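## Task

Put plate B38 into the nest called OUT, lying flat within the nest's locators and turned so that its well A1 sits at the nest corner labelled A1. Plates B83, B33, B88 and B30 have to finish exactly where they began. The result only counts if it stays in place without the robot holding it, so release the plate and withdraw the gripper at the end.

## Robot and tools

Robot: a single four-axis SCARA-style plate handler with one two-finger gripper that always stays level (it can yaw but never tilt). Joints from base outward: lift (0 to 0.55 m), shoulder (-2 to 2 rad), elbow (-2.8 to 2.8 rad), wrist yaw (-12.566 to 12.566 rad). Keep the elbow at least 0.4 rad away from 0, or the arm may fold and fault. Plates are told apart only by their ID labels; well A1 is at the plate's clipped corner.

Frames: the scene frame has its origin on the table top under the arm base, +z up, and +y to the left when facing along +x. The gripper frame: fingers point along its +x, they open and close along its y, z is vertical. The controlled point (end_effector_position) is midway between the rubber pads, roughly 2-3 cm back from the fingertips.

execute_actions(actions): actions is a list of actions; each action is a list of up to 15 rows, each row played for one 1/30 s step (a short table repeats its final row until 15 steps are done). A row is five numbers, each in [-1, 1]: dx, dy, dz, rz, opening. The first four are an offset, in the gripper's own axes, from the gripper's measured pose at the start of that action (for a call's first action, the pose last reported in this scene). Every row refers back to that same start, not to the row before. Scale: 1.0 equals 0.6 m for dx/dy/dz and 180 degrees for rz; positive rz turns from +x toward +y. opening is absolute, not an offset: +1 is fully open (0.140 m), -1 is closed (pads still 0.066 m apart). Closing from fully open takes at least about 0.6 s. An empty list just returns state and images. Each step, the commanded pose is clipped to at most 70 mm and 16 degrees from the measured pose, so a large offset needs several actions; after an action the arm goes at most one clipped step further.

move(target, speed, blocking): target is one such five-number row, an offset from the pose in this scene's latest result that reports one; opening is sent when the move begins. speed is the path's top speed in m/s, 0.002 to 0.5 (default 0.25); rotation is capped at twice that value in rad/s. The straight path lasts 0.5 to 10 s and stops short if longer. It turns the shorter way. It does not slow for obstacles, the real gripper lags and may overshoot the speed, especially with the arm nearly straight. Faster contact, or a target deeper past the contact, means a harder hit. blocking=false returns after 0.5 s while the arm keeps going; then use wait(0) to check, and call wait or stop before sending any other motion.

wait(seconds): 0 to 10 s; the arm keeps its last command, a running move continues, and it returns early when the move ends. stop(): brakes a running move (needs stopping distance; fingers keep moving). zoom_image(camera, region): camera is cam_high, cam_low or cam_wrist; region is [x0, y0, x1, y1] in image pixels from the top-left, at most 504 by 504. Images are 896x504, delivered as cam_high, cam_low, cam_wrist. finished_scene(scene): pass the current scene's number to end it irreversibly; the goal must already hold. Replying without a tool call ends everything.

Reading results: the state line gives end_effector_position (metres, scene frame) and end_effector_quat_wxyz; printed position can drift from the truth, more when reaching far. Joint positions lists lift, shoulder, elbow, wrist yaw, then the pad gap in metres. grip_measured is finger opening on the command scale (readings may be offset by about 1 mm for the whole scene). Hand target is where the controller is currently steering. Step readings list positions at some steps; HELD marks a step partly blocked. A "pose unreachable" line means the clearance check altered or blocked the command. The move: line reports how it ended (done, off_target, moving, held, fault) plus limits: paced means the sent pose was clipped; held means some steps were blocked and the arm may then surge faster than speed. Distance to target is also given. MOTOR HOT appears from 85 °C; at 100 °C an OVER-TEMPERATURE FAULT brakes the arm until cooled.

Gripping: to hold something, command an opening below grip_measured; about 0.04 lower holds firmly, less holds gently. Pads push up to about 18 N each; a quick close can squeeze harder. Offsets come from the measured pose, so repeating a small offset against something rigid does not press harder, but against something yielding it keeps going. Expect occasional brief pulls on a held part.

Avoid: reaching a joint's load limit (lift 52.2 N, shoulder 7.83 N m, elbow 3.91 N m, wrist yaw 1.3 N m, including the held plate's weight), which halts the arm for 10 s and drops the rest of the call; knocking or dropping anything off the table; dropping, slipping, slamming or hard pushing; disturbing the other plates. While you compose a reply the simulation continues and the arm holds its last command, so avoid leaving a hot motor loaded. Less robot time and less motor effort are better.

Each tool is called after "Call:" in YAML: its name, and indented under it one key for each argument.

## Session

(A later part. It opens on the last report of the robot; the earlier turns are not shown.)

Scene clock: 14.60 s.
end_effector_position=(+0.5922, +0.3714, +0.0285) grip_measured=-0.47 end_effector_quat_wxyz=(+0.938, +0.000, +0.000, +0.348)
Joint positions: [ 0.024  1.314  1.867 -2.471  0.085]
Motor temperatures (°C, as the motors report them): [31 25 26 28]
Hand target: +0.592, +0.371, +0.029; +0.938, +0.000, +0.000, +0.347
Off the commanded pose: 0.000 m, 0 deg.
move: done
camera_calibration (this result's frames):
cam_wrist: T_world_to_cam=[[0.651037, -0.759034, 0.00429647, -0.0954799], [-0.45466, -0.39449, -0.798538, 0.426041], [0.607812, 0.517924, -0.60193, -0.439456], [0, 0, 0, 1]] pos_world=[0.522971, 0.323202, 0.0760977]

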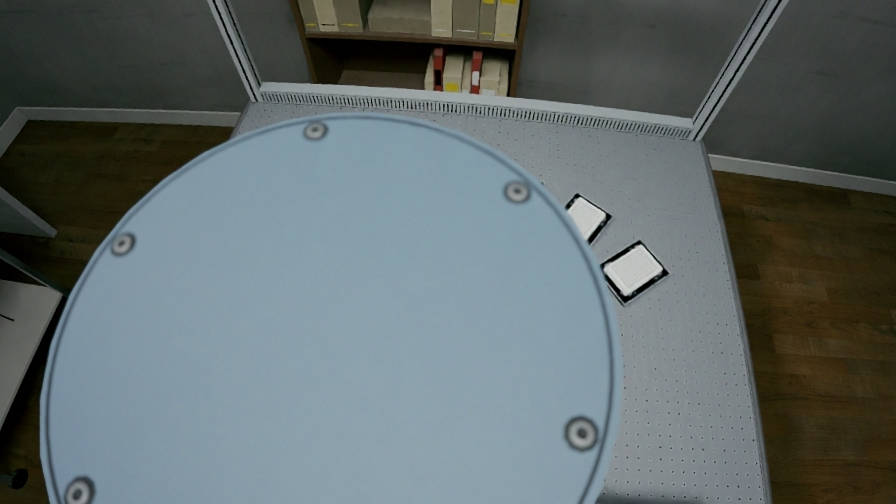

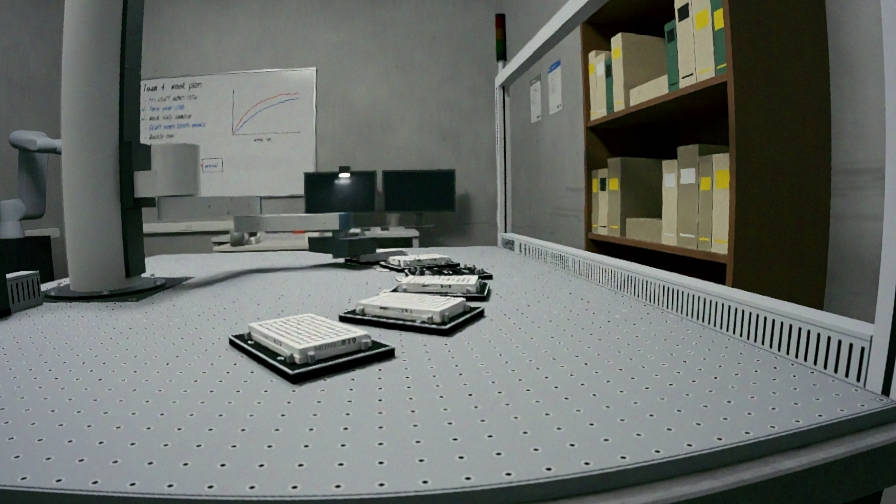

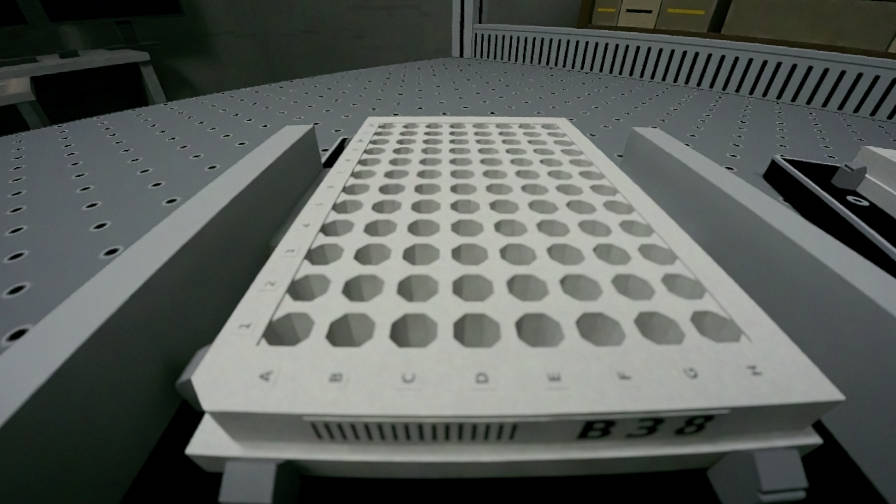

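Call:
move:
  target: [0,0,0.06,0,-0.52]
  speed: 0.1

Call:
move:
  target: [-0.1812,-0.569,0,-0.1962,-0.52]

Call:
move:
  target: [0,0,-0.04,0,-0.52]
  speed: 0.05

Scene clock: 17.10 s.
end_effector_position=(+0.5922, +0.3714, +0.0646) grip_measured=-0.47 end_effector_quat_wxyz=(+0.938, +0.000, +0.000, +0.348)
Joint positions: [ 0.06   1.314  1.867 -2.471  0.085]
Motor temperatures (°C, as the motors report them): [31 25 26 28]
Hand target: +0.592, +0.371, +0.065; +0.938, +0.000, +0.000, +0.348
Off the commanded pose: 0.000 m, 0 deg.
move: done
camera_calibration (this result's frames):
cam_wrist: T_world_to_cam=[[0.651064, -0.759011, 0.00429647, -0.0956486], [-0.454646, -0.394506, -0.798538, 0.454809], [0.607794, 0.517945, -0.60193, -0.417771], [0, 0, 0, 1]] pos_world=[0.522969, 0.323209, 0.112124]

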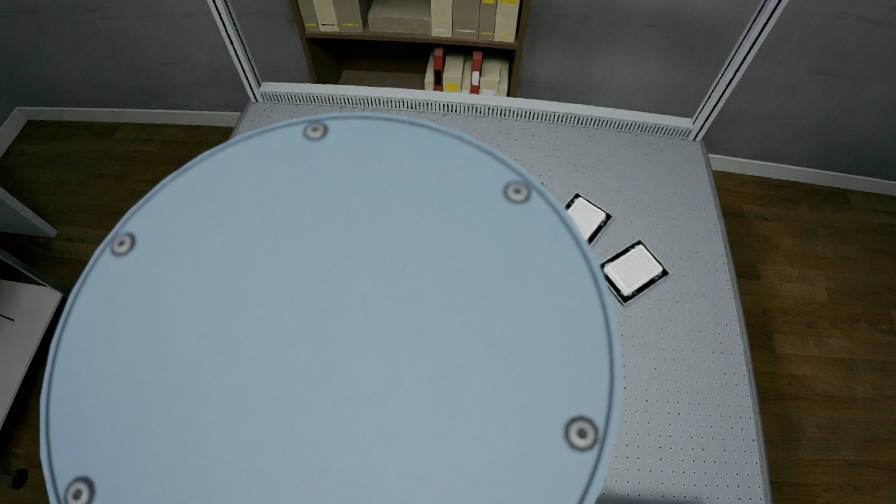

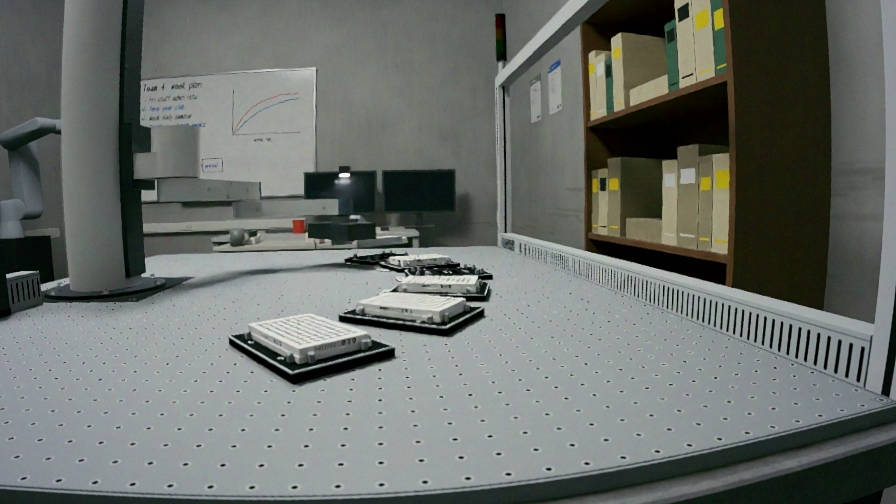

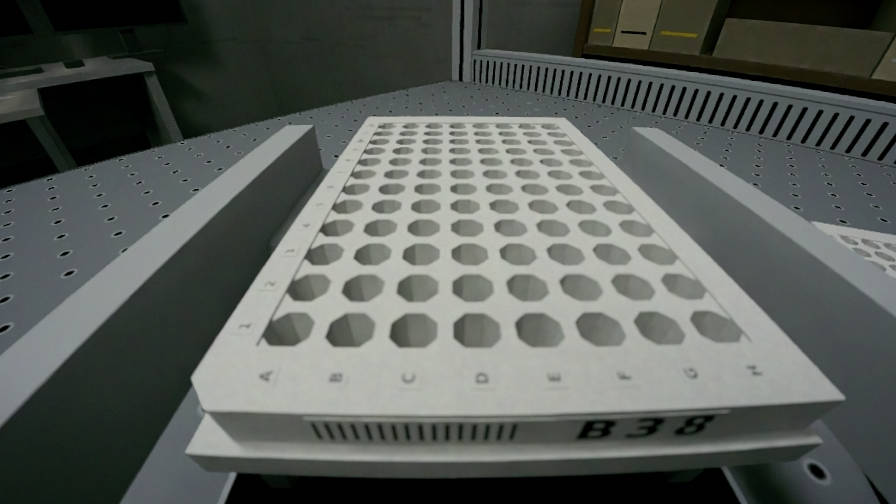

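Scene clock: 18.97 s.
end_effector_position=(+0.7327, +0.0431, +0.0646) grip_measured=-0.47 end_effector_quat_wxyz=(+0.999, +0.000, +0.000, +0.049)
Joint positions: [ 0.06   0.648  1.872 -2.422  0.085]
Motor temperatures (°C, as the motors report them): [31 25 26 28]
Hand target: +0.732, +0.042, +0.065; +0.999, +0.000, +0.000, +0.047
Off the commanded pose: 0.001 m, 0 deg.
move: done
camera_calibration (this result's frames):
cam_wrist: T_world_to_cam=[[0.0970593, -0.995269, 0.00429647, -0.0202864], [-0.59876, -0.0618387, -0.798538, 0.480483], [0.795026, 0.0749329, -0.60193, -0.451194], [0, 0, 0, 1]] pos_world=[0.648374, 0.0433313, 0.112184]

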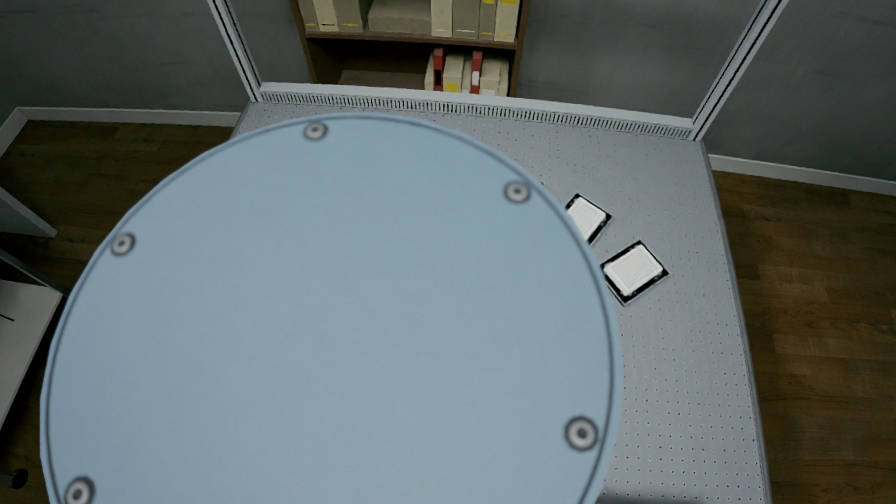

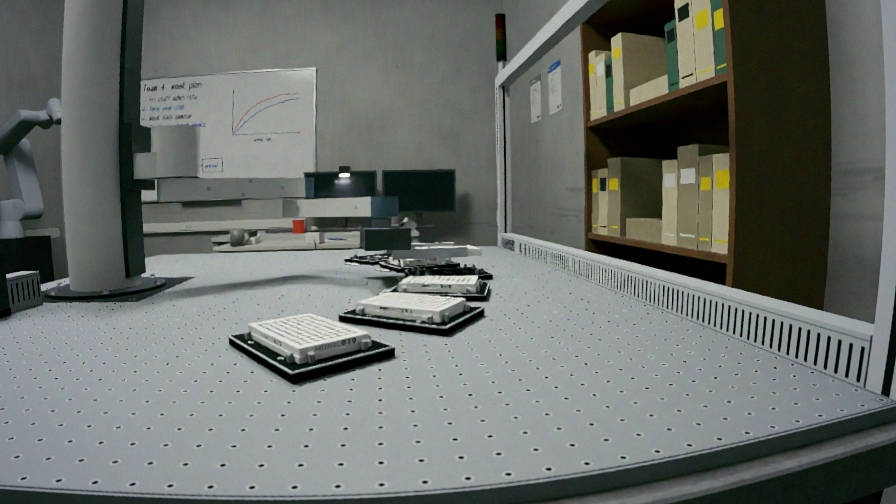

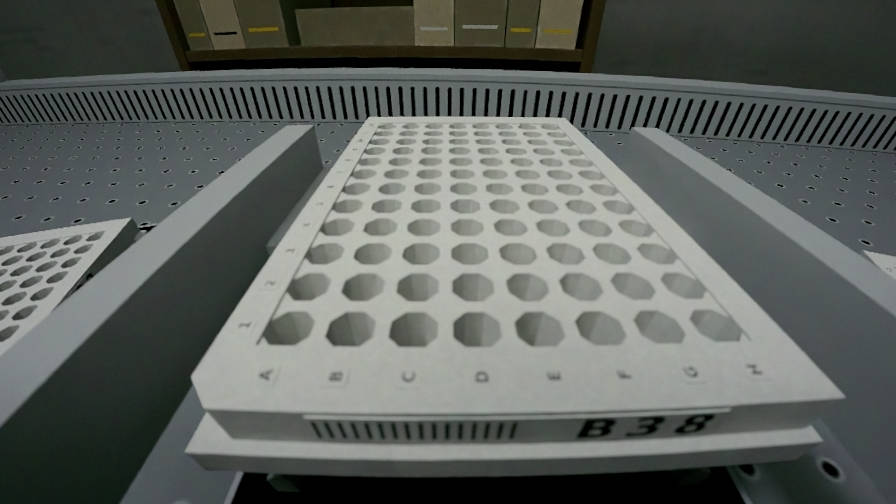

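Scene clock: 19.70 s.
end_effector_position=(+0.7327, +0.0431, +0.0406) grip_measured=-0.47 end_effector_quat_wxyz=(+0.999, +0.000, +0.000, +0.049)
Joint positions: [ 0.036  0.648  1.872 -2.422  0.085]
Motor temperatures (°C, as the motors report them): [31 25 26 28]
Hand target: +0.733, +0.043, +0.041; +0.999, +0.000, +0.000, +0.049
Off the commanded pose: 0.000 m, 0 deg.
move: done
camera_calibration (this result's frames):
cam_wrist: T_world_to_cam=[[0.0972757, -0.995248, 0.00429647, -0.0202703], [-0.598747, -0.0619689, -0.798538, 0.461285], [0.795009, 0.0751058, -0.60193, -0.465684], [0, 0, 0, 1]] pos_world=[0.648388, 0.0433869, 0.0881314]

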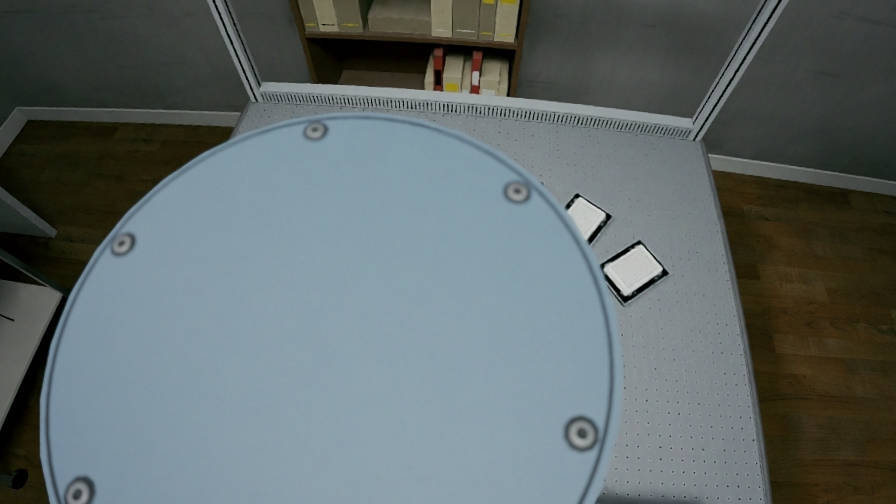

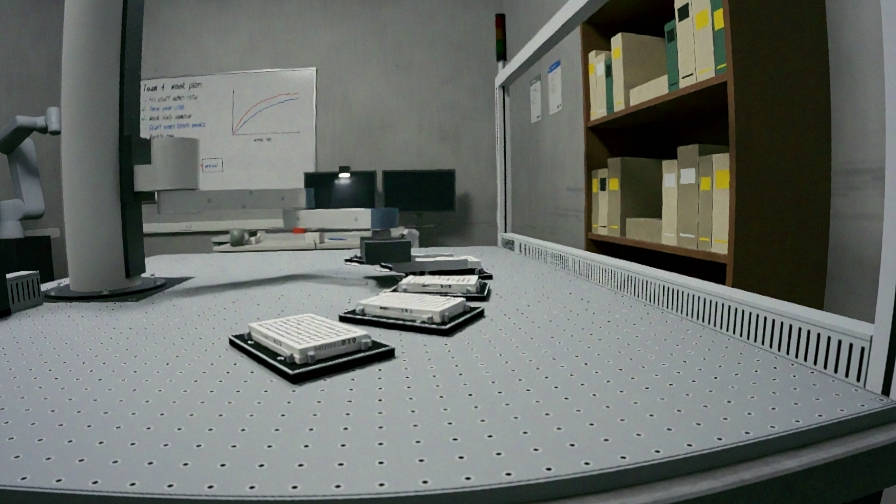

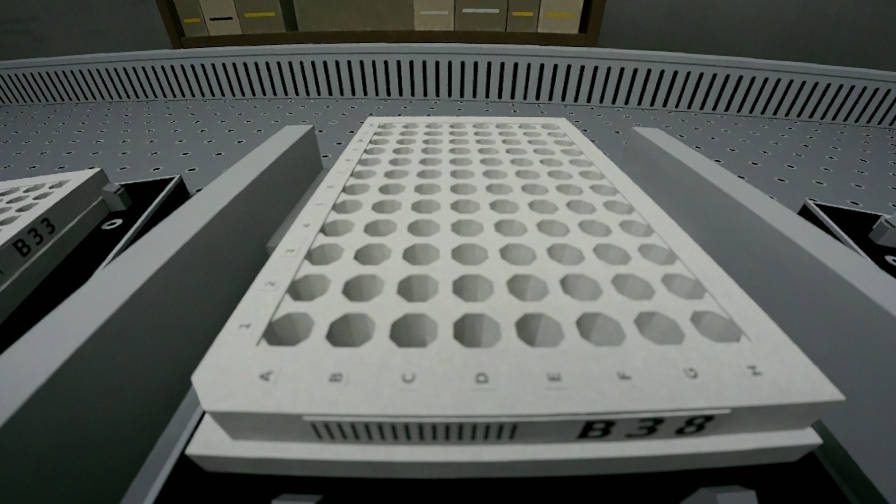

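Correct the residual: (-0.0007,-0.0016), -0.27°.

Call:
move:
  target: [-0.0014,-0.0026,0,-0.0015,-0.52]
  speed: 0.01

Call:
move:
  target: [0,0,-0.011,0,-0.52]
  speed: 0.01

Scene clock: 21.23 s.
end_effector_position=(+0.7321, +0.0414, +0.0406) grip_measured=-0.47 end_effector_quat_wxyz=(+0.999, +0.000, +0.000, +0.047)
Joint positions: [ 0.036  0.648  1.867 -2.422  0.085]
Motor temperatures (°C, as the motors report them): [31 25 26 28]
Hand target: +0.732, +0.041, +0.041; +0.999, +0.000, +0.000, +0.047
Off the commanded pose: 0.000 m, 0 deg.
move: done
camera_calibration (this result's frames):
cam_wrist: T_world_to_cam=[[0.092383, -0.995714, 0.00429647, -0.0182856], [-0.599044, -0.0590253, -0.798538, 0.460883], [0.795369, 0.0711975, -0.60193, -0.465137], [0, 0, 0, 1]] pos_world=[0.647734, 0.0421132, 0.088131]

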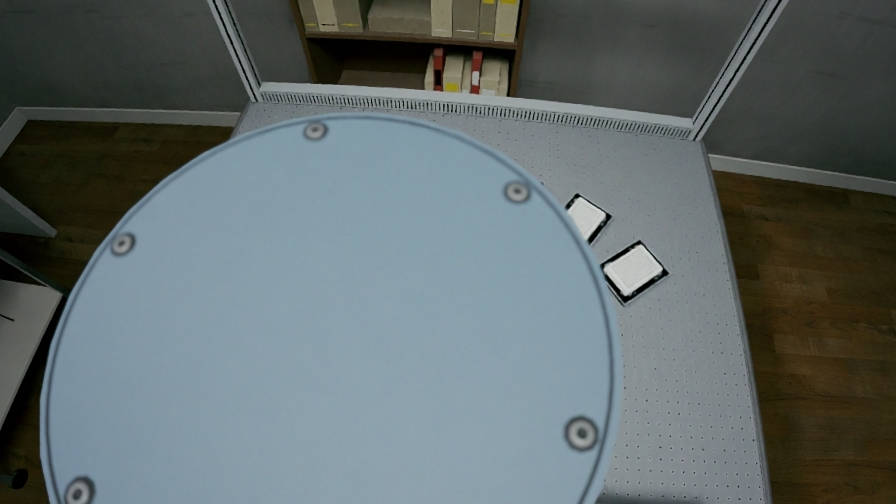

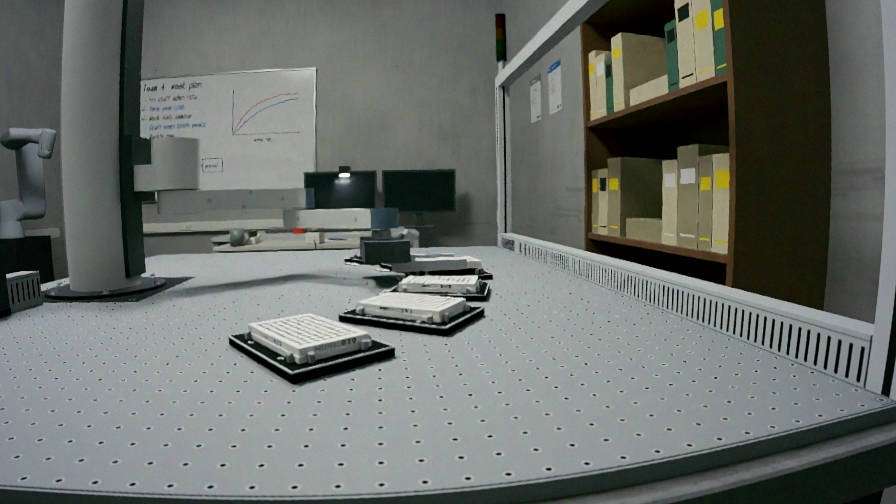

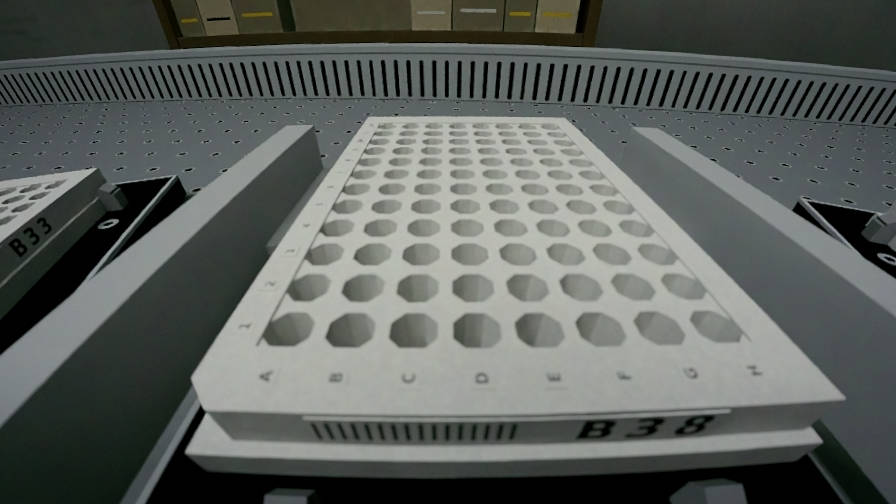

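Scene clock: 22.10 s.
end_effector_position=(+0.7321, +0.0415, +0.0339) grip_measured=-0.47 end_effector_quat_wxyz=(+0.999, +0.000, +0.000, +0.047)
Joint positions: [ 0.029  0.648  1.867 -2.422  0.085]
Motor temperatures (°C, as the motors report them): [31 25 26 28]
Hand target: +0.732, +0.041, +0.034; +0.999, +0.000, +0.000, +0.047
Off the commanded pose: 0.000 m, 0 deg.
move: done
camera_calibration (this result's frames):
cam_wrist: T_world_to_cam=[[0.0925244, -0.995701, 0.00429647, -0.0183399], [-0.599036, -0.0591104, -0.798538, 0.455588], [0.795359, 0.0713104, -0.60193, -0.469126], [0, 0, 0, 1]] pos_world=[0.647734, 0.0421224, 0.0815019]

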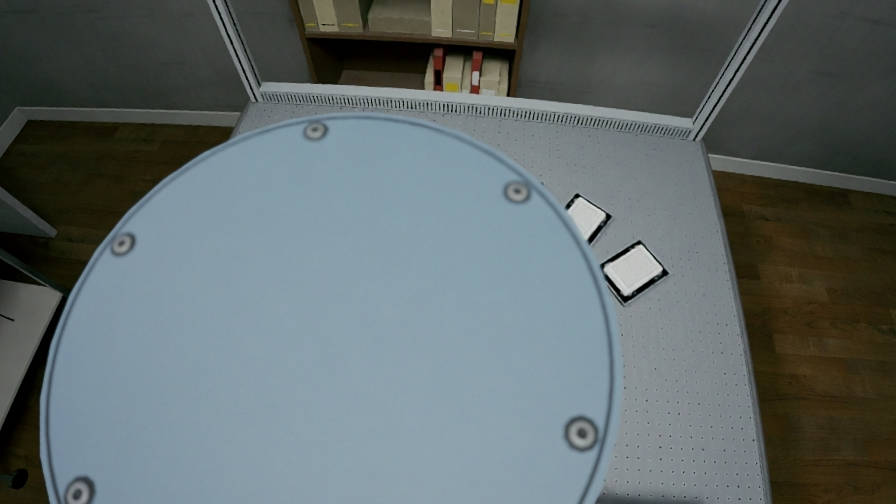

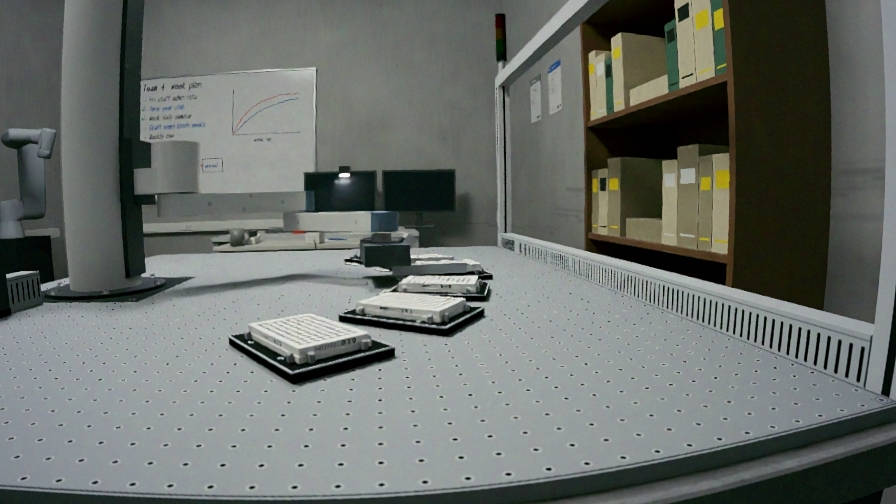

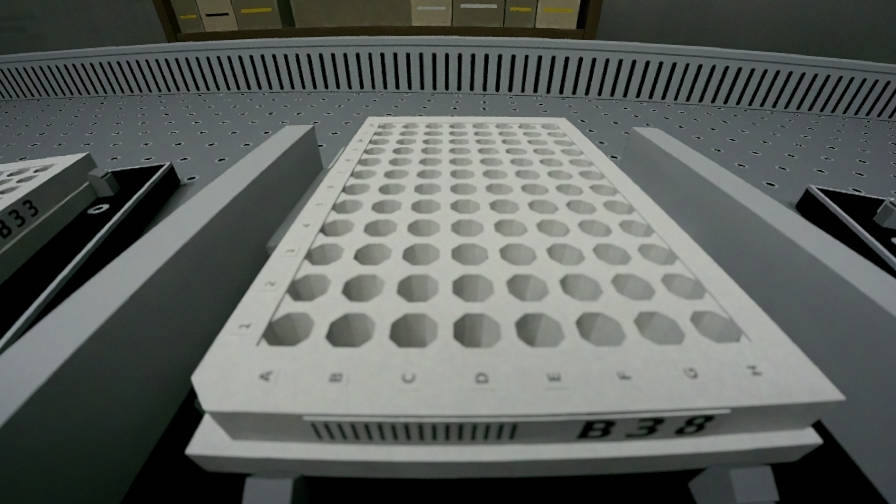

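No tilting; continue.

Call:
move:
  target: [0,0,-0.0085,0,-0.52]
  speed: 0.01

Call:
move:
  target: [0,0,0,0,0]

Call:
move:
  target: [0,0,0.05,0,0]
  speed: 0.1

Call:
move:
  target: [-0.13,0,0.07,0,0]

Scene clock: 24.07 s.
end_effector_position=(+0.7321, +0.0415, +0.0288) grip_measured=-0.47 end_effector_quat_wxyz=(+0.999, +0.000, +0.000, +0.047)
Joint positions: [ 0.024  0.648  1.867 -2.422  0.085]
Motor temperatures (°C, as the motors report them): [31 25 26 28]
Hand target: +0.732, +0.041, +0.029; +0.999, +0.000, +0.000, +0.047
Off the commanded pose: 0.000 m, 0 deg.
move: done
camera_calibration (this result's frames):
cam_wrist: T_world_to_cam=[[0.0926019, -0.995694, 0.00429647, -0.0183624], [-0.599031, -0.059157, -0.798538, 0.451493], [0.795353, 0.0713724, -0.60193, -0.472212], [0, 0, 0, 1]] pos_world=[0.647734, 0.0421285, 0.0763743]

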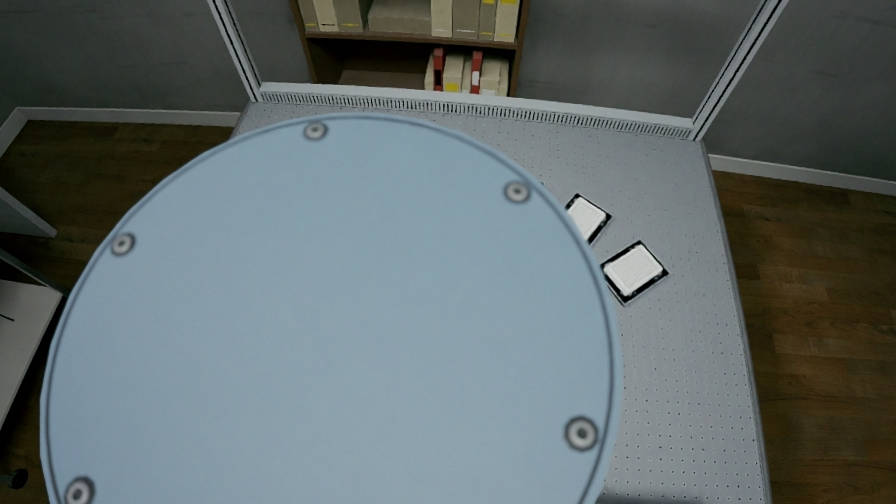

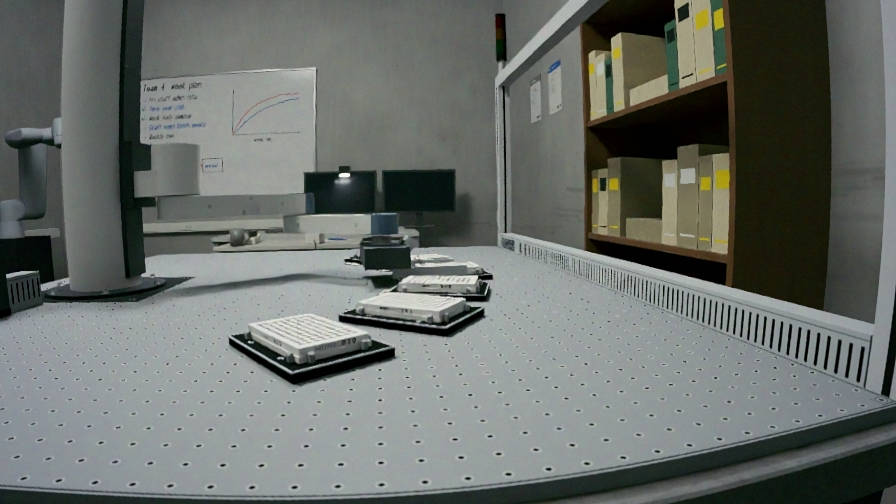

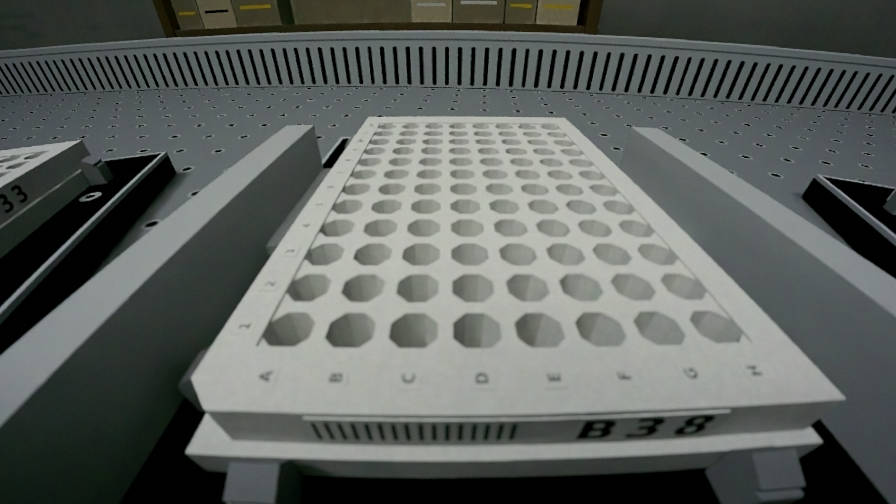

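Scene clock: 24.57 s.
end_effector_position=(+0.7321, +0.0415, +0.0288) grip_measured=+0.00 end_effector_quat_wxyz=(+0.999, +0.000, +0.000, +0.047)
Joint positions: [ 0.024  0.648  1.867 -2.422  0.103]
Motor temperatures (°C, as the motors report them): [31 25 26 28]
Hand target: +0.732, +0.041, +0.029; +0.999, +0.000, +0.000, +0.047
Off the commanded pose: 0.000 m, 0 deg.
move: done
camera_calibration (this result's frames):
cam_wrist: T_world_to_cam=[[0.0926054, -0.995694, 0.00429647, -0.0183645], [-0.599031, -0.0591591, -0.798538, 0.451493], [0.795353, 0.0713751, -0.60193, -0.472212], [0, 0, 0, 1]] pos_world=[0.647734, 0.0421287, 0.0763743]

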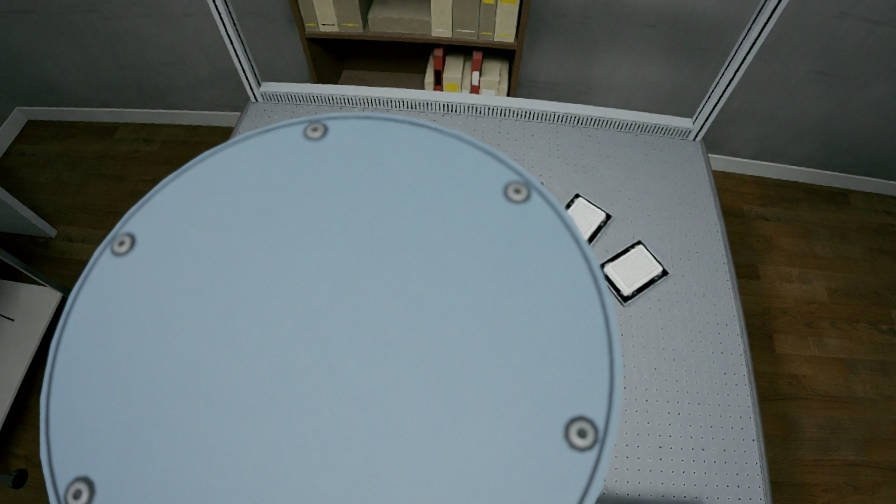

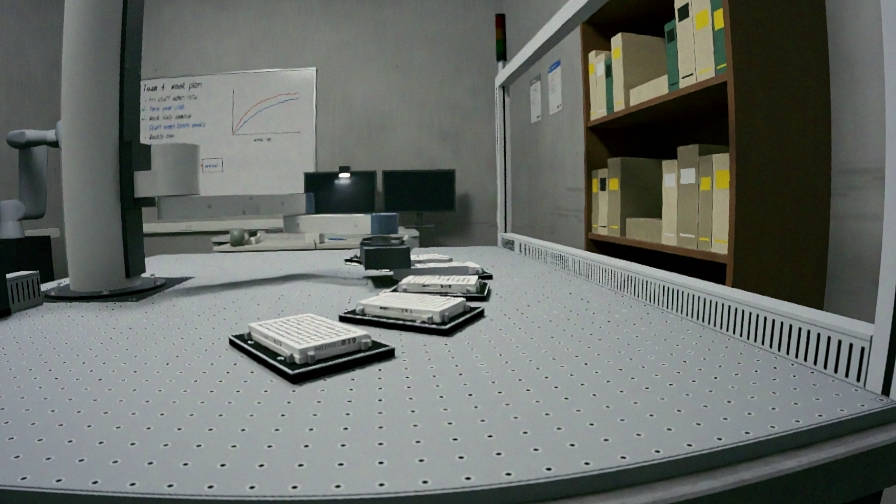

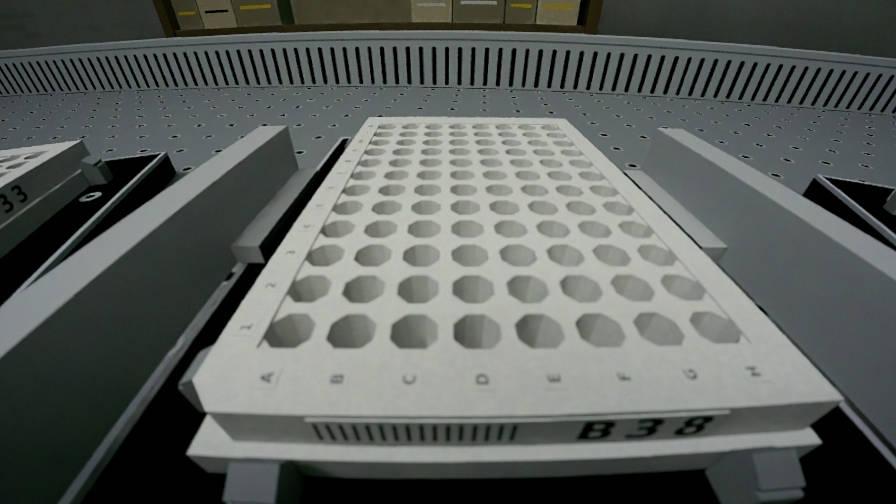

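Scene clock: 25.30 s.
end_effector_position=(+0.7321, +0.0415, +0.0589) grip_measured=+0.00 end_effector_quat_wxyz=(+0.999, +0.000, +0.000, +0.047)
Joint positions: [ 0.054  0.648  1.867 -2.422  0.103]
Motor temperatures (°C, as the motors report them): [31 25 26 28]
Hand target: +0.732, +0.041, +0.059; +0.999, +0.000, +0.000, +0.047
Off the commanded pose: 0.000 m, 0 deg.
move: done
camera_calibration (this result's frames):
cam_wrist: T_world_to_cam=[[0.0926274, -0.995692, 0.00429647, -0.0185027], [-0.59903, -0.0591724, -0.798538, 0.475482], [0.795351, 0.0713927, -0.60193, -0.454133], [0, 0, 0, 1]] pos_world=[0.647737, 0.0421342, 0.106414]

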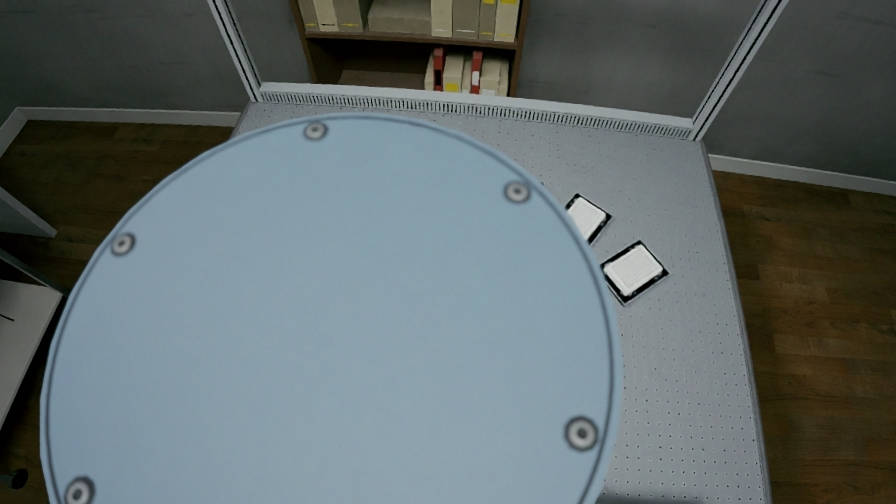

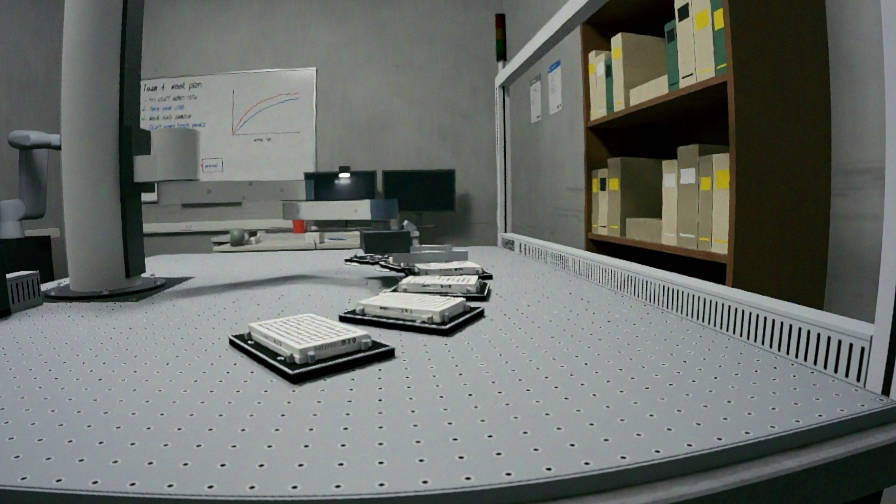

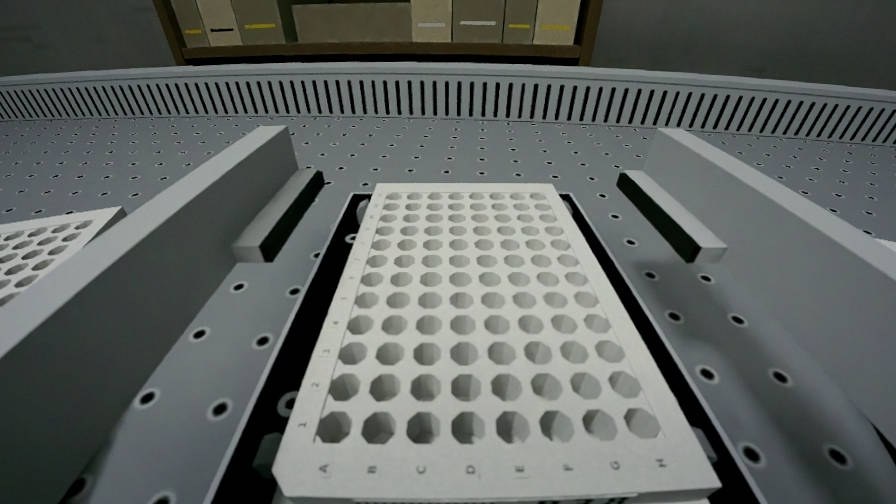

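Scene clock: 26.07 s.
end_effector_position=(+0.6544, +0.0342, +0.1009) grip_measured=+0.00 end_effector_quat_wxyz=(+0.999, +0.000, +0.000, +0.047)
Joint positions: [ 0.096  0.833  1.422 -2.161  0.103]
Motor temperatures (°C, as the motors report them): [31 25 26 28]
Hand target: +0.654, +0.034, +0.101; +0.999, +0.000, +0.000, +0.047
Off the commanded pose: 0.000 m, 0 deg.
move: done
camera_calibration (this result's frames):
cam_wrist: T_world_to_cam=[[0.0923691, -0.995716, 0.00429647, -0.0185766], [-0.599045, -0.059017, -0.798538, 0.462093], [0.79537, 0.0711864, -0.60193, -0.366529], [0, 0, 0, 1]] pos_world=[0.570057, 0.0348663, 0.148453]

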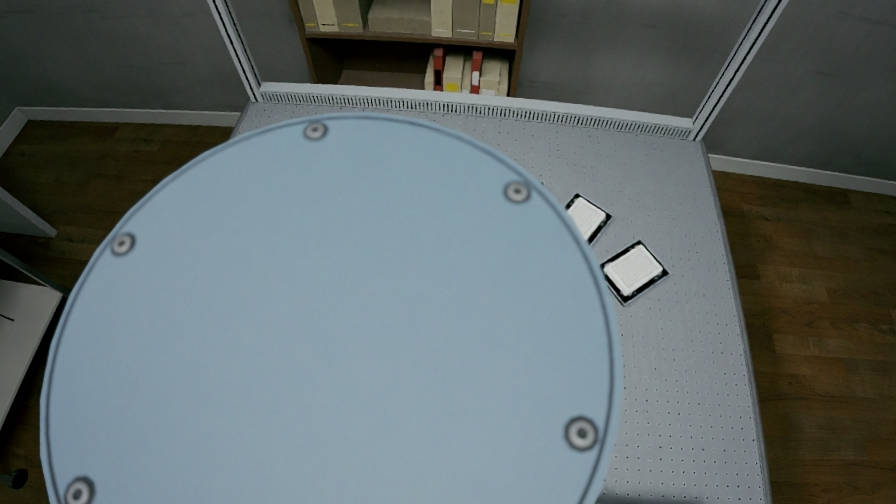

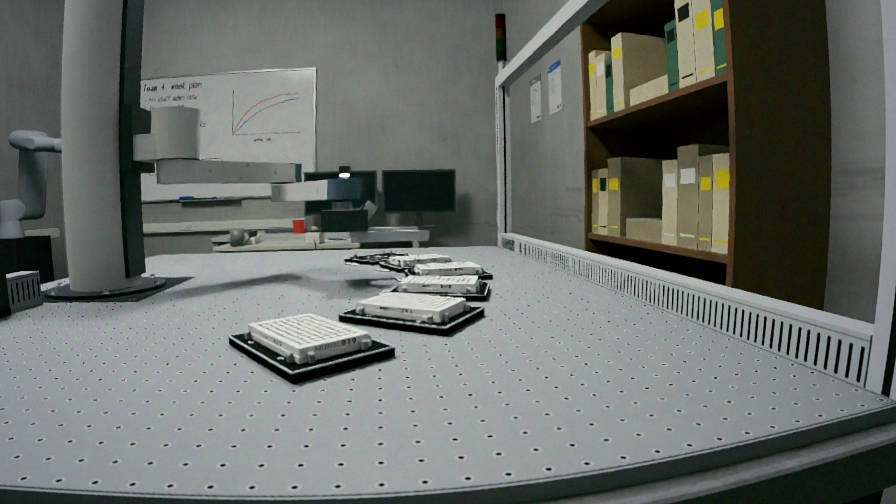

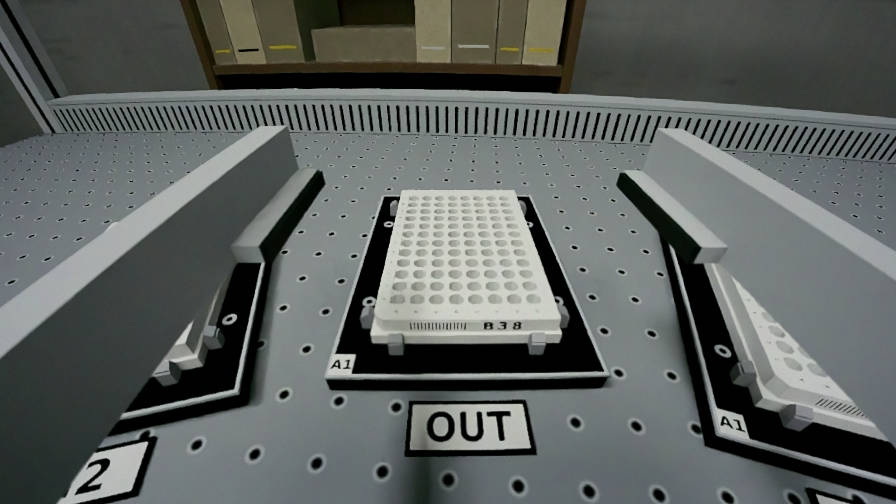

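Call:
finished_scene:
  scene: 2

The scene is finished: the task was done.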